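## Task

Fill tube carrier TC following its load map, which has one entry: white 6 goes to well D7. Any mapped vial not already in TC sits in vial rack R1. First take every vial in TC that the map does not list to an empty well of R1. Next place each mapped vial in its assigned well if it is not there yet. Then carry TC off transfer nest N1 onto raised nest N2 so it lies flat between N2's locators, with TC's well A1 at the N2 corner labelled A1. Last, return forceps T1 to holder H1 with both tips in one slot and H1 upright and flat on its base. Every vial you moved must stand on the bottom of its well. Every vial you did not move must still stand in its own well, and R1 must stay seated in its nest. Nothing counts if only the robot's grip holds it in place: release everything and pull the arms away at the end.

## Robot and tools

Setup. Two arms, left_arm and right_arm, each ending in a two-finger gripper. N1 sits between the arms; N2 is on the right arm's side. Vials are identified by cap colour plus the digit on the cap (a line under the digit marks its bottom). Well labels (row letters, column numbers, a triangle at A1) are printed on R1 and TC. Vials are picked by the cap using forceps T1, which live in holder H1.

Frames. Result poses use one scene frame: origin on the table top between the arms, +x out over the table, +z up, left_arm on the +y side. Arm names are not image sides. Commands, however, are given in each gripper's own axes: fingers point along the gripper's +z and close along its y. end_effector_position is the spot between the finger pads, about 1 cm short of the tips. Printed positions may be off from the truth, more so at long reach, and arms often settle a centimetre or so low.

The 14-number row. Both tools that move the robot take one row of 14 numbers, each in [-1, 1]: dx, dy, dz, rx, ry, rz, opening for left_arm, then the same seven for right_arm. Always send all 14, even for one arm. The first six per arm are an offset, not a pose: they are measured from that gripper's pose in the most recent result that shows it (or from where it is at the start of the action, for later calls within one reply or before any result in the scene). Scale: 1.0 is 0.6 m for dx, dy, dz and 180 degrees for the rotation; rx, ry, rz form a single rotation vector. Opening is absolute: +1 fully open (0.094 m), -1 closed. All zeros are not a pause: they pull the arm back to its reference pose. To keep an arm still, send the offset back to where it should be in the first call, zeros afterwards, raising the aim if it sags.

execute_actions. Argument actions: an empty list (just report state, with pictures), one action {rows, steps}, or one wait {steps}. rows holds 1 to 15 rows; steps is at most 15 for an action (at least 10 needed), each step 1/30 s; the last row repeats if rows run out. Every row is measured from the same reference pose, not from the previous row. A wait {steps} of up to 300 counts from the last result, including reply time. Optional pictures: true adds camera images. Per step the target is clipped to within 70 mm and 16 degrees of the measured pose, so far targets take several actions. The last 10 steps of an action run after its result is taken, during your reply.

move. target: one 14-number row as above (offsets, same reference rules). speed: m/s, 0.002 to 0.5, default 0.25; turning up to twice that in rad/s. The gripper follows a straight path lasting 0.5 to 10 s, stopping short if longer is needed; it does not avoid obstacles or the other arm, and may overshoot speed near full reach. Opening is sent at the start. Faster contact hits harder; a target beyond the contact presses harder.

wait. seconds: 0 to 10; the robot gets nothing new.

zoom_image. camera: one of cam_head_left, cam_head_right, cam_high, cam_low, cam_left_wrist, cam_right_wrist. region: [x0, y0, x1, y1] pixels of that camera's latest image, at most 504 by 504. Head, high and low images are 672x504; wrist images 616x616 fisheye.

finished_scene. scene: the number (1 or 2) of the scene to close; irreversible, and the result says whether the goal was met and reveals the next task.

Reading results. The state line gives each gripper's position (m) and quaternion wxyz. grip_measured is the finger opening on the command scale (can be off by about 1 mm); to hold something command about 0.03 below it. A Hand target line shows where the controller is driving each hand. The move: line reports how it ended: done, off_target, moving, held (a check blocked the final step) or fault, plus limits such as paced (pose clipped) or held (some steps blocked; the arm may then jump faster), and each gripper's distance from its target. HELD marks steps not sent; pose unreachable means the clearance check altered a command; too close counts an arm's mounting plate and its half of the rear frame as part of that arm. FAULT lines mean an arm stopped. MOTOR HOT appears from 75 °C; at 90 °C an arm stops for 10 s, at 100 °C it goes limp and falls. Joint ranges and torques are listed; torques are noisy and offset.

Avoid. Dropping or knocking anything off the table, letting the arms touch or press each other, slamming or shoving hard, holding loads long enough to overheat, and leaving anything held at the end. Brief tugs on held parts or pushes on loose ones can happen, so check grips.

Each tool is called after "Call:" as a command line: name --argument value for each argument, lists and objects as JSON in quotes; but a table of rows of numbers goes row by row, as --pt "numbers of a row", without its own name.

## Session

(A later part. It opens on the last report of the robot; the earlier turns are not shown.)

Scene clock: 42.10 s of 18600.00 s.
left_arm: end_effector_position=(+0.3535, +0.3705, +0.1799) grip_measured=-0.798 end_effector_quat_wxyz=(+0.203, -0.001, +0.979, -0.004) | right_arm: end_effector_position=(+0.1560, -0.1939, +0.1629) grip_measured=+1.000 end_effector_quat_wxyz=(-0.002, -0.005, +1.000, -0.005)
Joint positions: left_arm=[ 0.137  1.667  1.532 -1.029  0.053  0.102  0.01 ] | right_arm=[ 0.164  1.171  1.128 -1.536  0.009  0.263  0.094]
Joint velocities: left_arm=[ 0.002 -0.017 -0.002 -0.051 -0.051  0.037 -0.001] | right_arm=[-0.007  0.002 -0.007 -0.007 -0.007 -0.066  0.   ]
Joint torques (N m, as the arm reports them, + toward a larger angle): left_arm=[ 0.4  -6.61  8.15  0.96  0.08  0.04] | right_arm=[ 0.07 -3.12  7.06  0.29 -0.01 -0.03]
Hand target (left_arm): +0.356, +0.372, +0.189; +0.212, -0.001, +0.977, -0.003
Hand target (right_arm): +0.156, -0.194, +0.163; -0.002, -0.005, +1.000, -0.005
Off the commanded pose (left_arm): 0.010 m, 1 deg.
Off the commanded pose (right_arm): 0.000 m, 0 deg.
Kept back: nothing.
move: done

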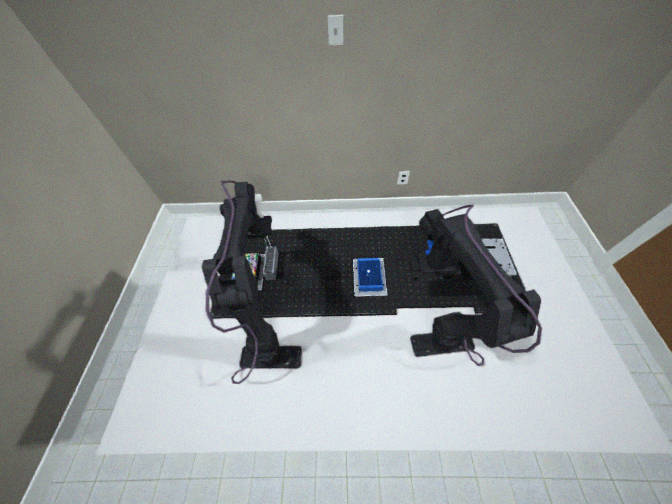

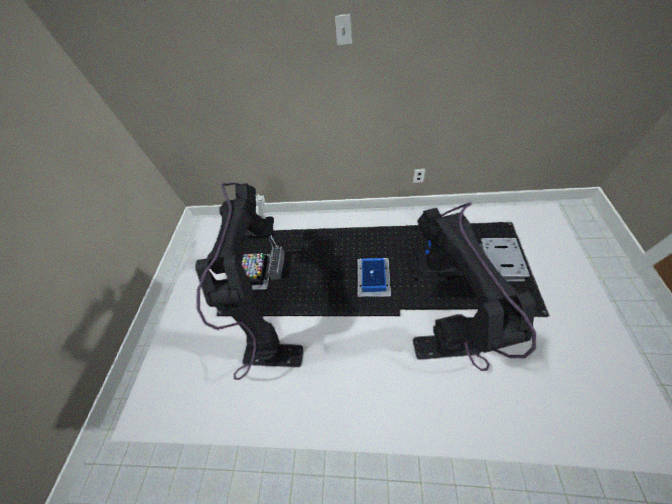

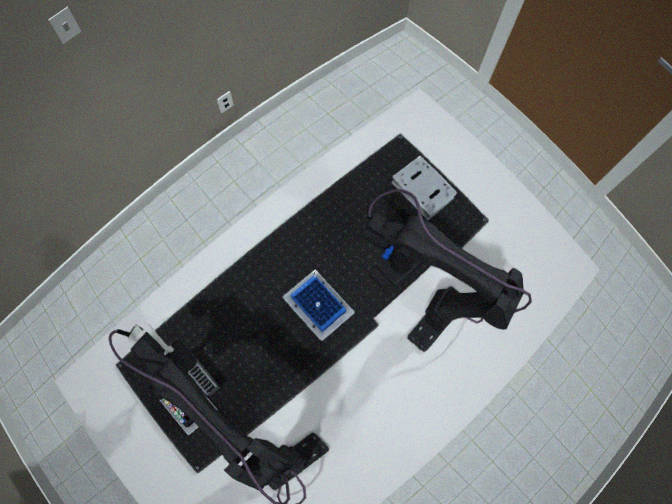

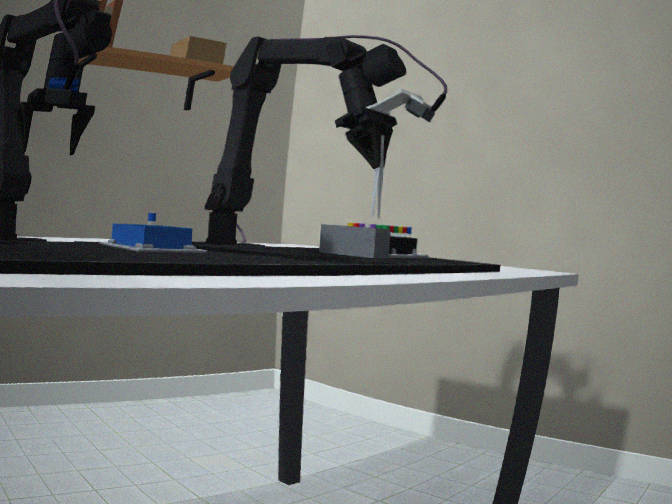

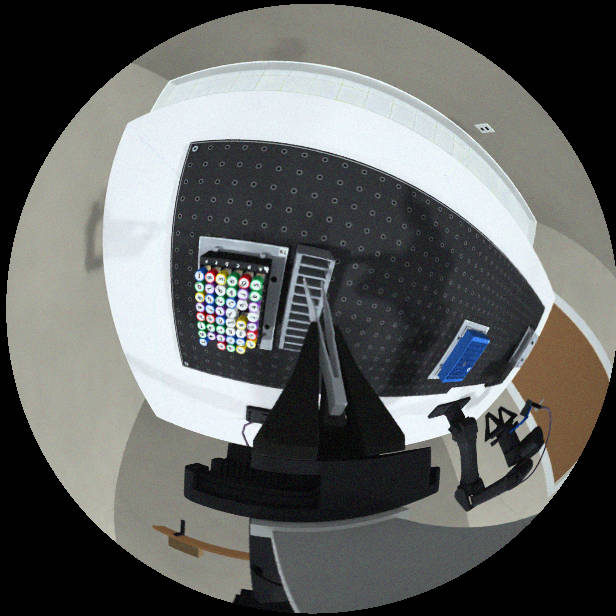

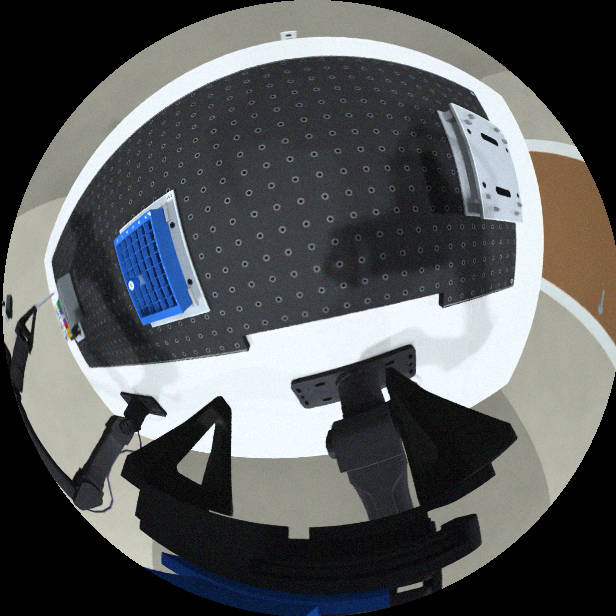

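Call:
move --target '[0.0712, 0.1125, -0.0462, -0.1035, -0.011, -0.2274, -0.8, 0, 0, 0, 0, 0, 0, 1]' --speed 0.1

Call:
zoom_image --camera "cam_left_wrist" --region '[240, 210, 400, 370]'

Call:
zoom_image --camera "cam_low" --region '[320, 100, 450, 260]'

Scene clock: 48.87 s of 18600.00 s.
left_arm: end_effector_position=(+0.3110, +0.4324, +0.1824) grip_measured=-0.798 end_effector_quat_wxyz=(+0.199, -0.365, +0.907, +0.071) | right_arm: end_effector_position=(+0.1560, -0.1939, +0.1629) grip_measured=+1.000 end_effector_quat_wxyz=(-0.002, -0.005, +1.000, -0.005)
Joint positions: left_arm=[ 0.186  1.584  1.454 -1.074 -0.222 -0.56   0.01 ] | right_arm=[ 0.164  1.171  1.128 -1.536  0.009  0.263  0.094]
Joint velocities: left_arm=[-0.002 -0.012  0.007 -0.007 -0.022 -0.066  0.   ] | right_arm=[ 0.007 -0.007  0.007  0.007 -0.022 -0.051  0.   ]
Joint torques (N m, as the arm reports them, + toward a larger angle): left_arm=[ 0.64 -7.54  5.18  0.86 -0.4  -0.12] | right_arm=[ 0.06 -3.07  7.05  0.28  0.02 -0.03]
Hand target (left_arm): +0.303, +0.437, +0.187; +0.201, -0.374, +0.902, +0.081
Hand target (right_arm): +0.156, -0.194, +0.163; -0.002, -0.005, +1.000, -0.005
Off the commanded pose (left_arm): 0.011 m, 2 deg.
Off the commanded pose (right_arm): 0.000 m, 0 deg.
Kept back: nothing.
move: off_target (left_arm)

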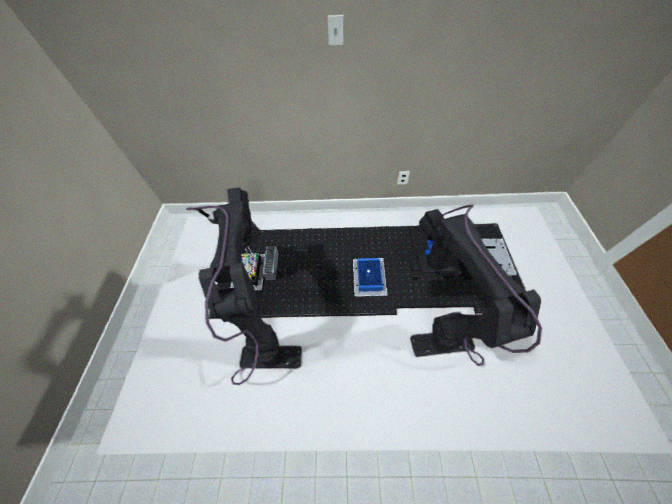

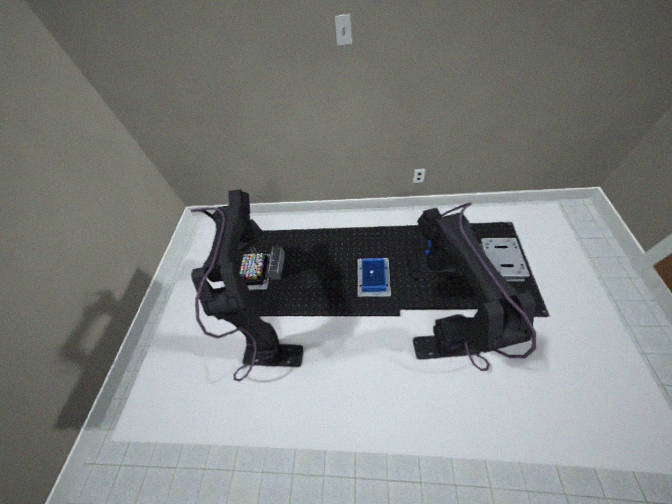

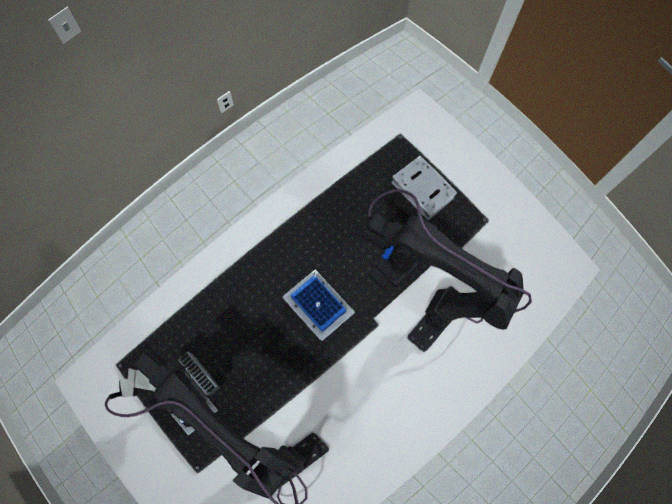

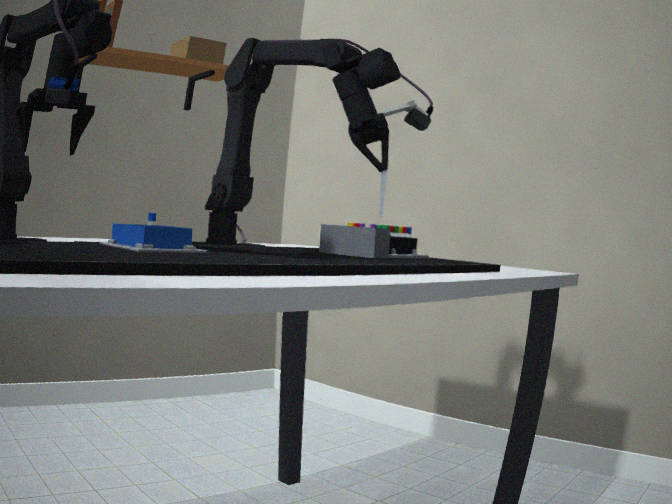

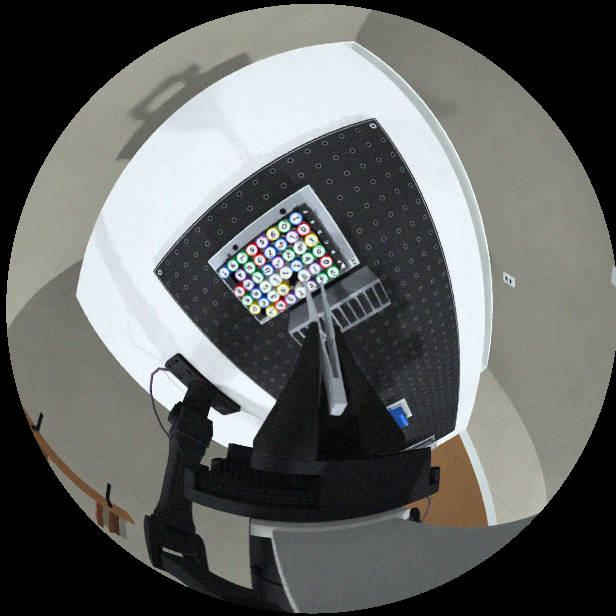

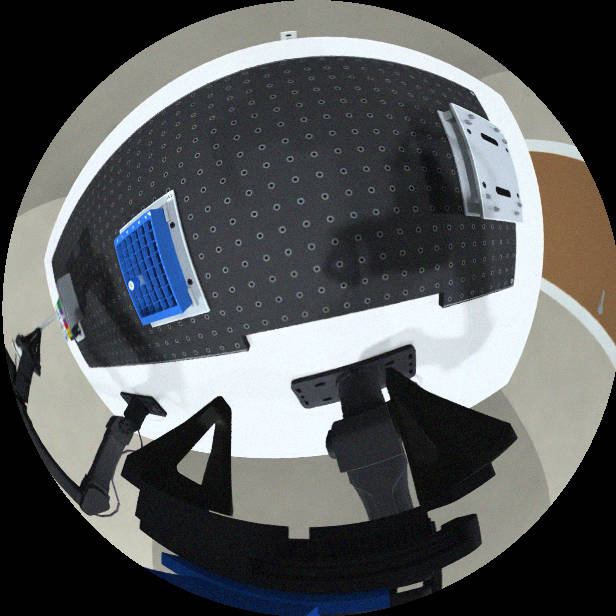

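Region (240, 210, 400, 370) of cam_left_wrist's 616x616 image, scaled by 3.150, with more detail than that image has.

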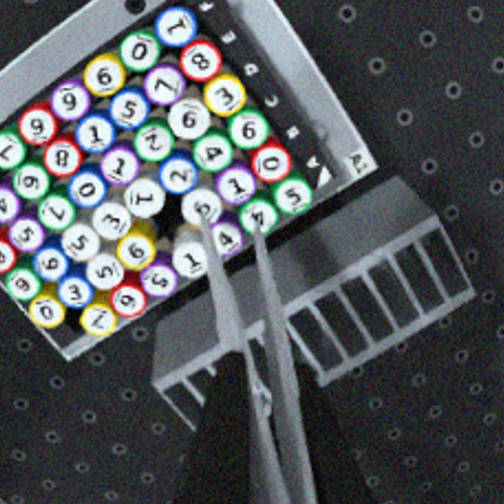

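Region (320, 100, 450, 260) of cam_low's 672x504 image, scaled by 3.150, with more detail than that image has; it fills the left 410 columns of this view, and the rest is white.

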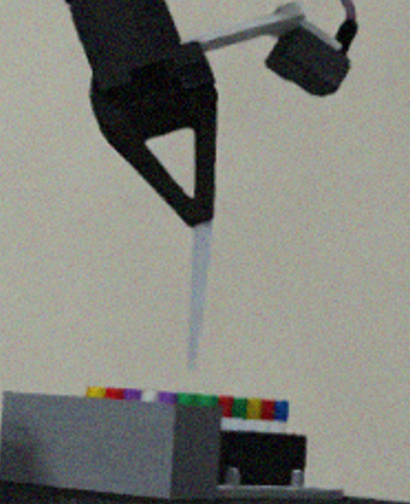

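Call:
move --target '[0.0037, 0.028, -0.0062, 0, 0, 0, -0.8, 0, 0, 0, 0, 0, 0, 1]' --speed 0.03

Call:
zoom_image --camera "cam_left_wrist" --region '[260, 230, 370, 340]'

Call:
zoom_image --camera "cam_low" --region '[330, 170, 430, 260]'

Scene clock: 52.13 s of 18600.00 s.
left_arm: end_effector_position=(+0.3008, +0.4408, +0.1808) grip_measured=-0.798 end_effector_quat_wxyz=(+0.194, -0.366, +0.907, +0.072) | right_arm: end_effector_position=(+0.1560, -0.1939, +0.1629) grip_measured=+1.000 end_effector_quat_wxyz=(-0.002, -0.005, +1.000, -0.005)
Joint positions: left_arm=[ 0.219  1.559  1.426 -1.075 -0.21  -0.531  0.01 ] | right_arm=[ 0.164  1.171  1.128 -1.536  0.009  0.263  0.094]
Joint velocities: left_arm=[ 0.007 -0.012  0.002 -0.007  0.022 -0.022 -0.002] | right_arm=[ 0.007 -0.007  0.002 -0.037 -0.022  0.007  0.   ]
Joint torques (N m, as the arm reports them, + toward a larger angle): left_arm=[ 0.61 -7.18  4.86  1.01 -0.08  0.07] | right_arm=[ 0.08 -3.02  7.    0.29  0.02 -0.02]
Hand target (left_arm): +0.297, +0.442, +0.184; +0.198, -0.365, +0.907, +0.071
Hand target (right_arm): +0.156, -0.194, +0.163; -0.002, -0.005, +1.000, -0.005
Off the commanded pose (left_arm): 0.006 m, 1 deg.
Off the commanded pose (right_arm): 0.000 m, 0 deg.
Kept back: nothing.
move: done

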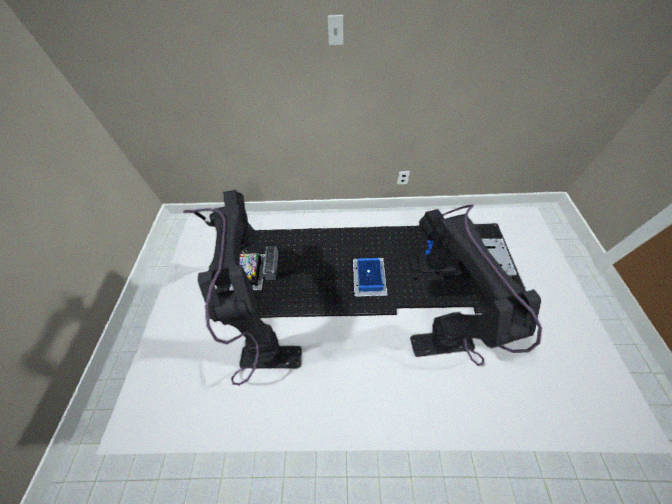

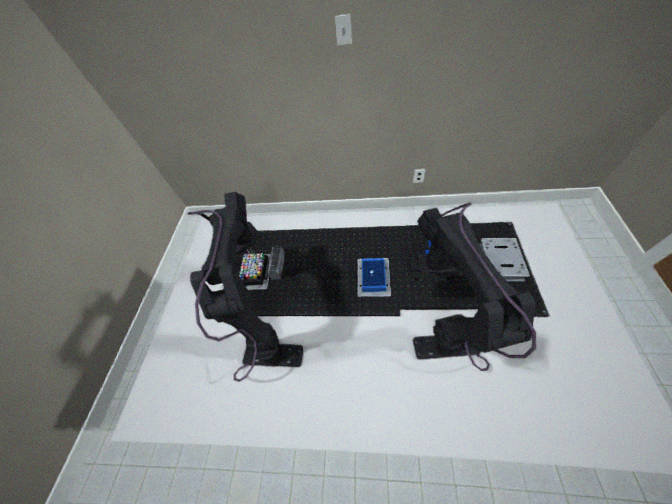

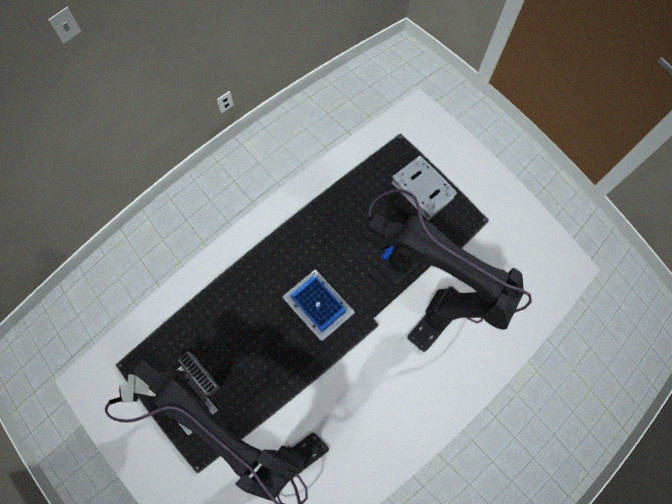

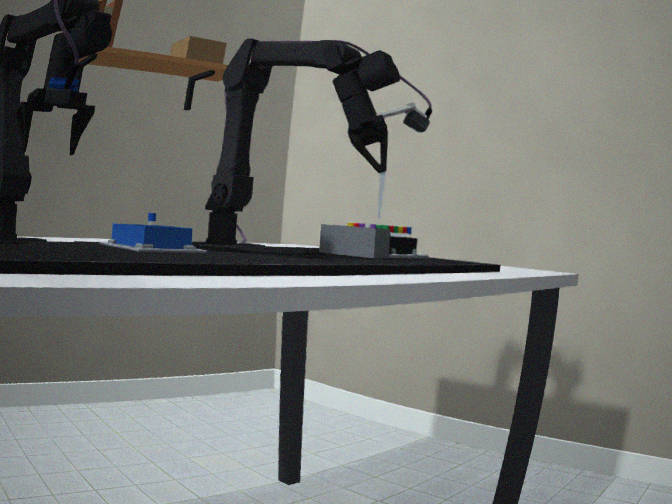

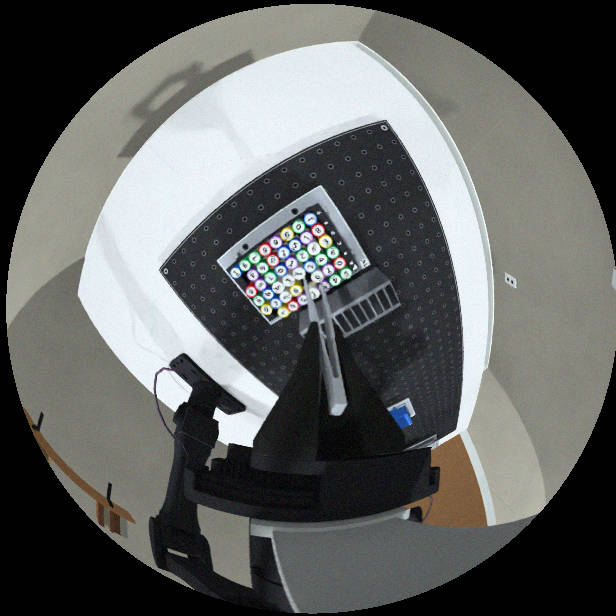

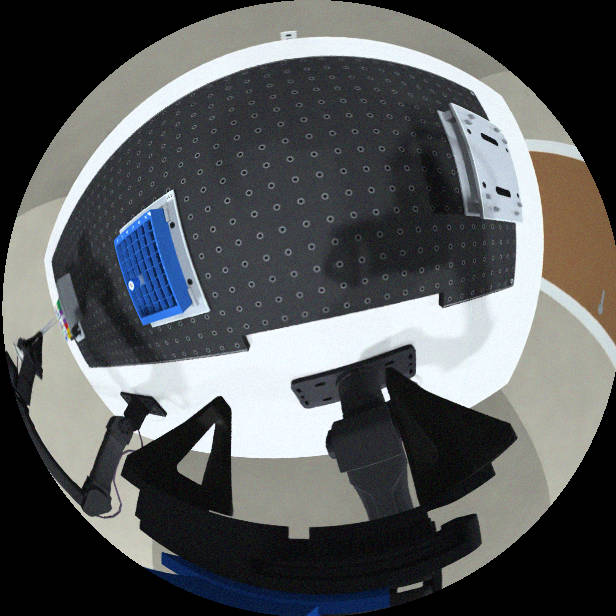

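Region (260, 230, 370, 340) of cam_left_wrist's 616x616 image, scaled by 4.582, with more detail than that image has.

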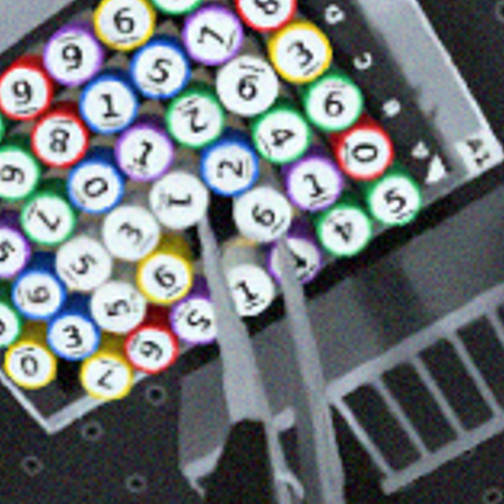

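Region (330, 170, 430, 260) of cam_low's 672x504 image, scaled by 5.040, with more detail than that image has; it fills the top 454 rows of this view, and the rest is white.

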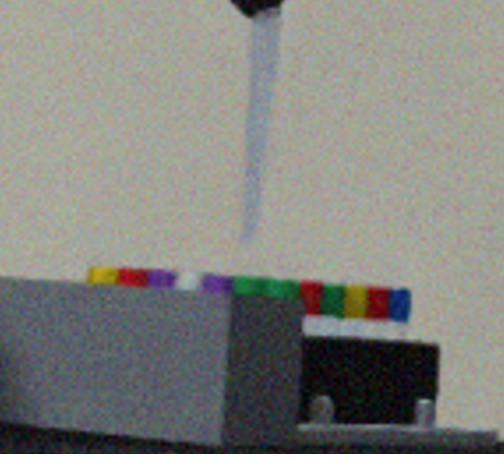

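Call:
move --target '[0.00425, -0.01485, 0.01615, 0, 0, 0, -0.8, 0, 0, 0, 0, 0, 0, 1]' --speed 0.02

Call:
zoom_image --camera "cam_left_wrist" --region '[260, 230, 370, 340]'

Call:
zoom_image --camera "cam_low" --region '[330, 170, 430, 260]'

Scene clock: 55.43 s of 18600.00 s.
left_arm: end_effector_position=(+0.3057, +0.4360, +0.1760) grip_measured=-0.798 end_effector_quat_wxyz=(+0.192, -0.365, +0.908, +0.070) | right_arm: end_effector_position=(+0.1560, -0.1939, +0.1629) grip_measured=+1.000 end_effector_quat_wxyz=(-0.002, -0.005, +1.000, -0.005)
Joint positions: left_arm=[ 0.204  1.576  1.426 -1.065 -0.21  -0.545  0.01 ] | right_arm=[ 0.164  1.171  1.128 -1.536  0.009  0.263  0.094]
Joint velocities: left_arm=[-0.012  0.002 -0.002  0.007  0.022  0.037  0.001] | right_arm=[-0.002 -0.002 -0.017  0.051 -0.007 -0.022  0.   ]
Joint torques (N m, as the arm reports them, + toward a larger angle): left_arm=[-0.62 -5.3   4.5   1.21 -0.22 -0.09] | right_arm=[ 0.06 -3.03  7.08  0.28  0.01 -0.03]
Hand target (left_arm): +0.308, +0.435, +0.171; +0.194, -0.366, +0.907, +0.072
Hand target (right_arm): +0.156, -0.194, +0.163; -0.002, -0.005, +1.000, -0.005
Off the commanded pose (left_arm): 0.006 m, 0 deg.
Off the commanded pose (right_arm): 0.000 m, 0 deg.
Kept back: nothing.
move: done

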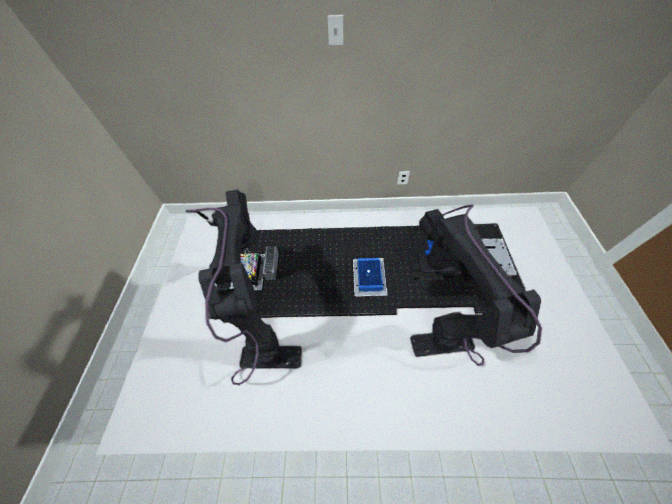

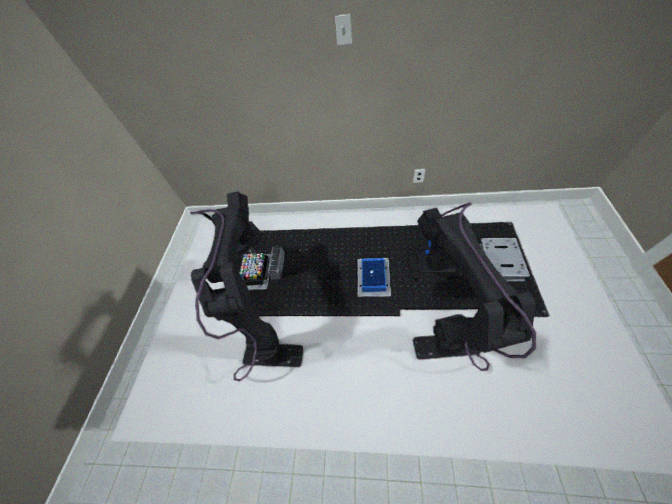

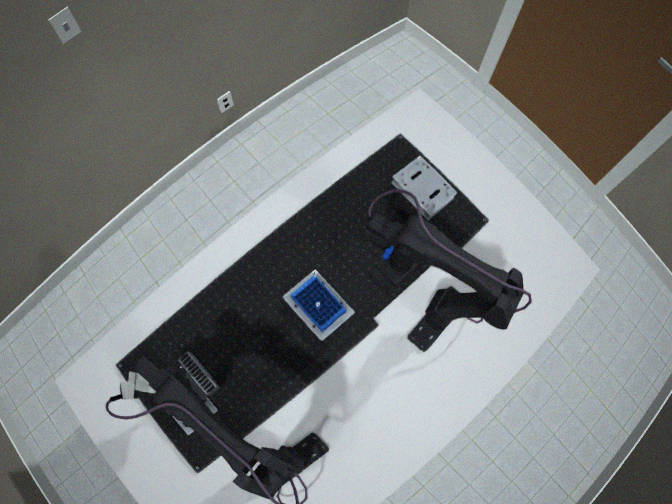

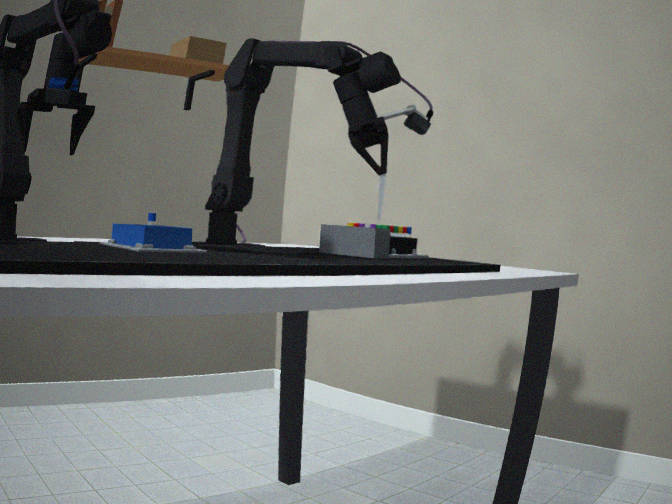

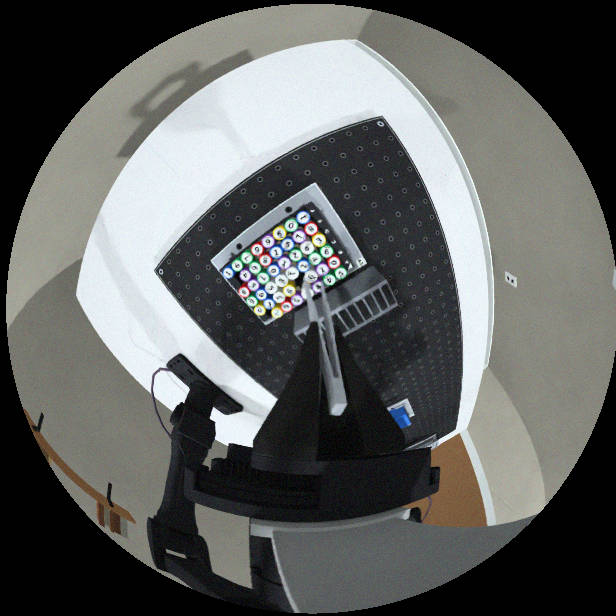

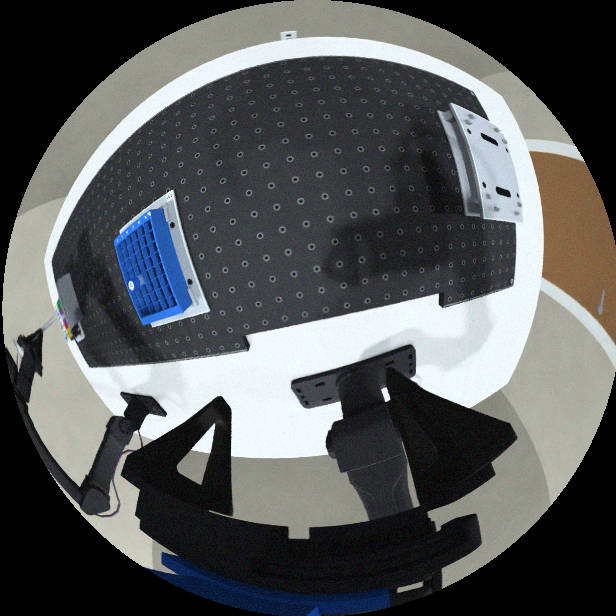

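Region (260, 230, 370, 340) of cam_left_wrist's 616x616 image, scaled by 4.582, with more detail than that image has.

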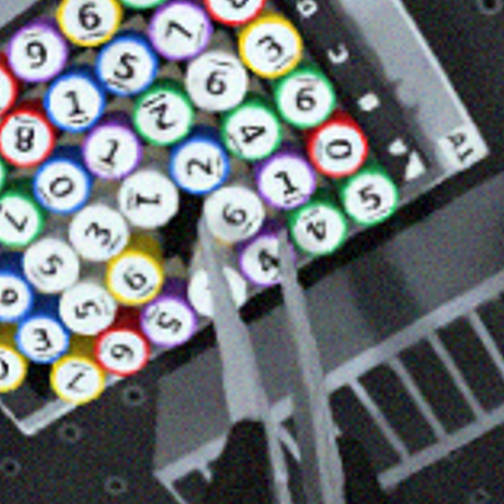

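Region (330, 170, 430, 260) of cam_low's 672x504 image, scaled by 5.040, with more detail than that image has; it fills the top 454 rows of this view, and the rest is white.

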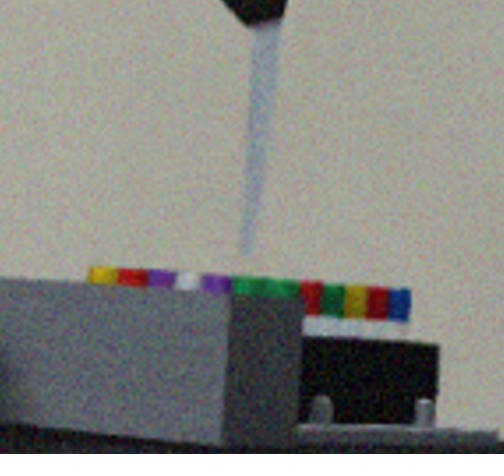

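Call:
move --target '[-0.0044, 0.0048, 0.0164, -0.0009, -0.0017, -0.0007, -0.795, 0, 0, 0, 0, 0, 0, 1]' --speed 0.015

Call:
zoom_image --camera "cam_left_wrist" --region '[260, 230, 370, 340]'

Call:
zoom_image --camera "cam_low" --region '[330, 170, 430, 260]'

Scene clock: 60.87 s of 18600.00 s.
left_arm: end_effector_position=(+0.3054, +0.4390, +0.1724) grip_measured=-0.797 end_effector_quat_wxyz=(+0.192, -0.367, +0.908, +0.071) | right_arm: end_effector_position=(+0.1560, -0.1939, +0.1629) grip_measured=+1.000 end_effector_quat_wxyz=(-0.002, -0.005, +1.000, -0.005)
Joint positions: left_arm=[ 0.213  1.576  1.411 -1.049 -0.21  -0.54   0.01 ] | right_arm=[ 0.164  1.171  1.128 -1.536  0.009  0.263  0.094]
Joint velocities: left_arm=[ 0.007  0.002 -0.012  0.022 -0.11  -0.066  0.   ] | right_arm=[ 0.007 -0.002 -0.012  0.007 -0.037  0.051  0.   ]
Joint torques (N m, as the arm reports them, + toward a larger angle): left_arm=[ 0.77 -5.12  4.97  1.2  -0.13  0.09] | right_arm=[ 0.03 -3.05  7.1   0.27  0.01 -0.03]
Hand target (left_arm): +0.308, +0.442, +0.168; +0.194, -0.366, +0.907, +0.072
Hand target (right_arm): +0.156, -0.194, +0.163; -0.002, -0.005, +1.000, -0.005
Off the commanded pose (left_arm): 0.006 m, 0 deg.
Off the commanded pose (right_arm): 0.000 m, 0 deg.
Kept back: nothing.
After step 90, 1.47 s passed at rest.
move: done

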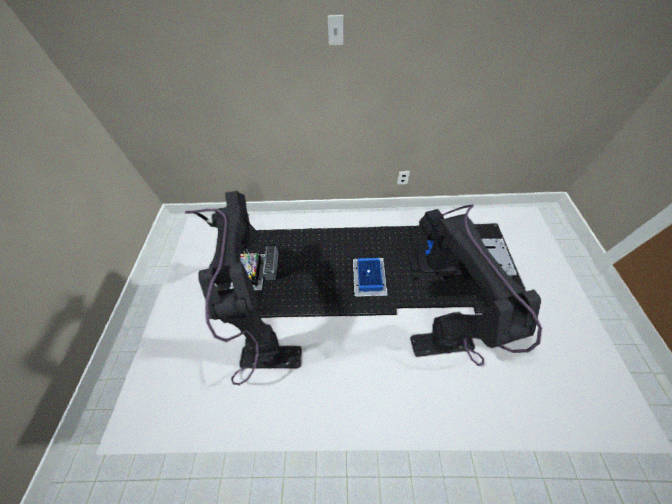

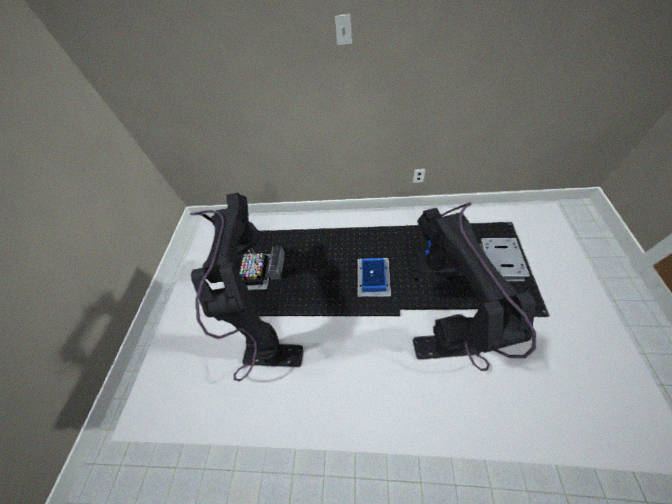

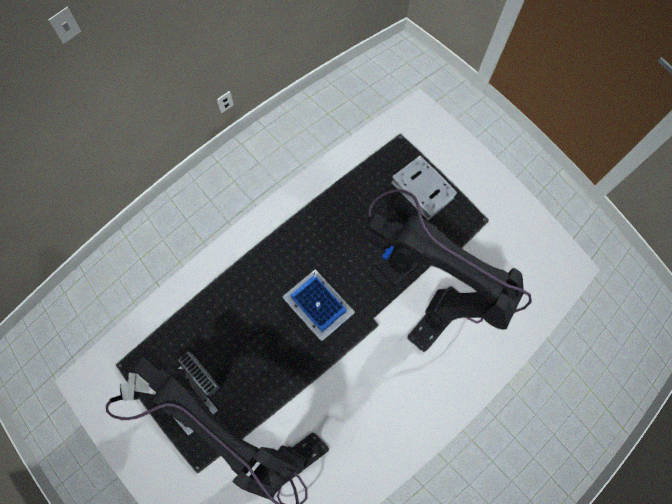

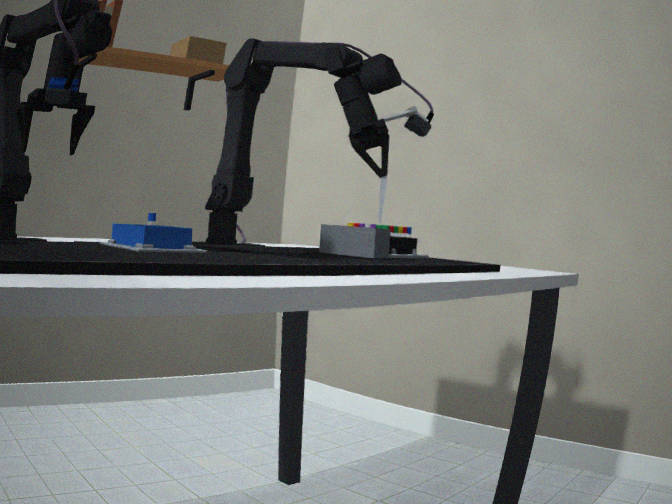

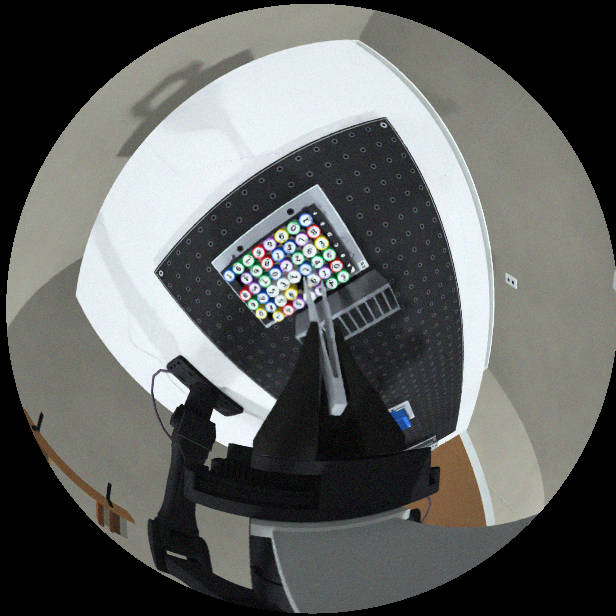

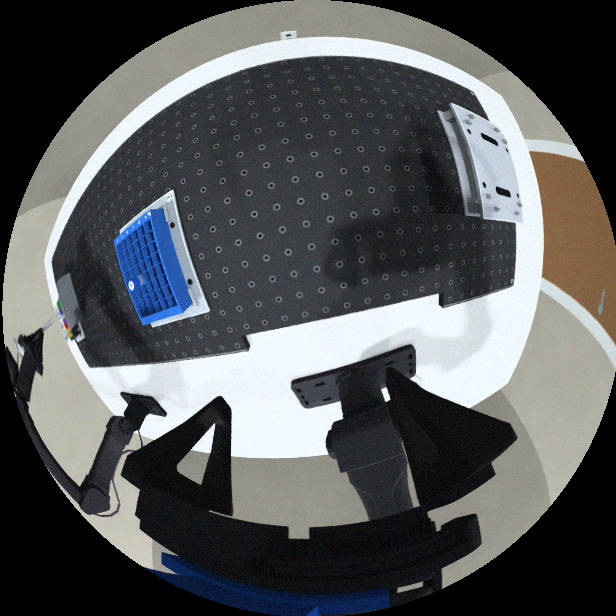

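Region (260, 230, 370, 340) of cam_left_wrist's 616x616 image, scaled by 4.582, with more detail than that image has.

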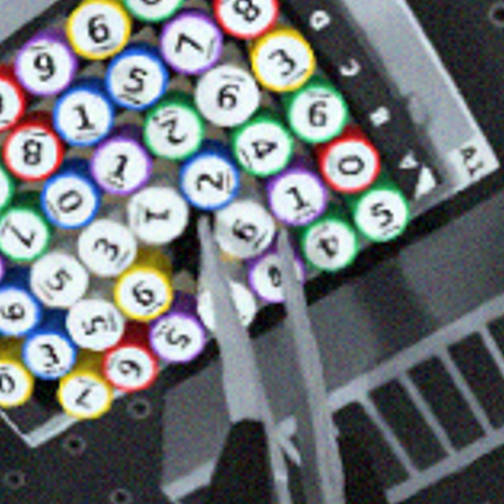

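Region (330, 170, 430, 260) of cam_low's 672x504 image, scaled by 5.040, with more detail than that image has; it fills the top 454 rows of this view, and the rest is white.

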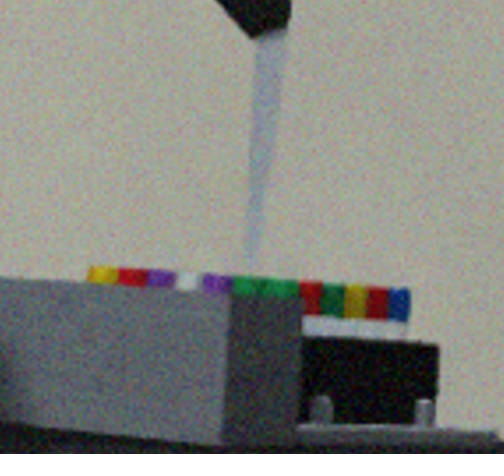

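Call:
zoom_image --camera "cam_left_wrist" --region '[288, 258, 338, 308]'

Region (288, 258, 338, 308) of cam_left_wrist's 616x616 image, scaled by 10.080, with more detail than that image has.

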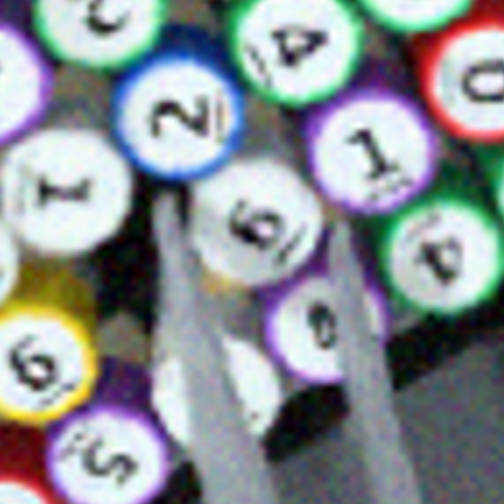

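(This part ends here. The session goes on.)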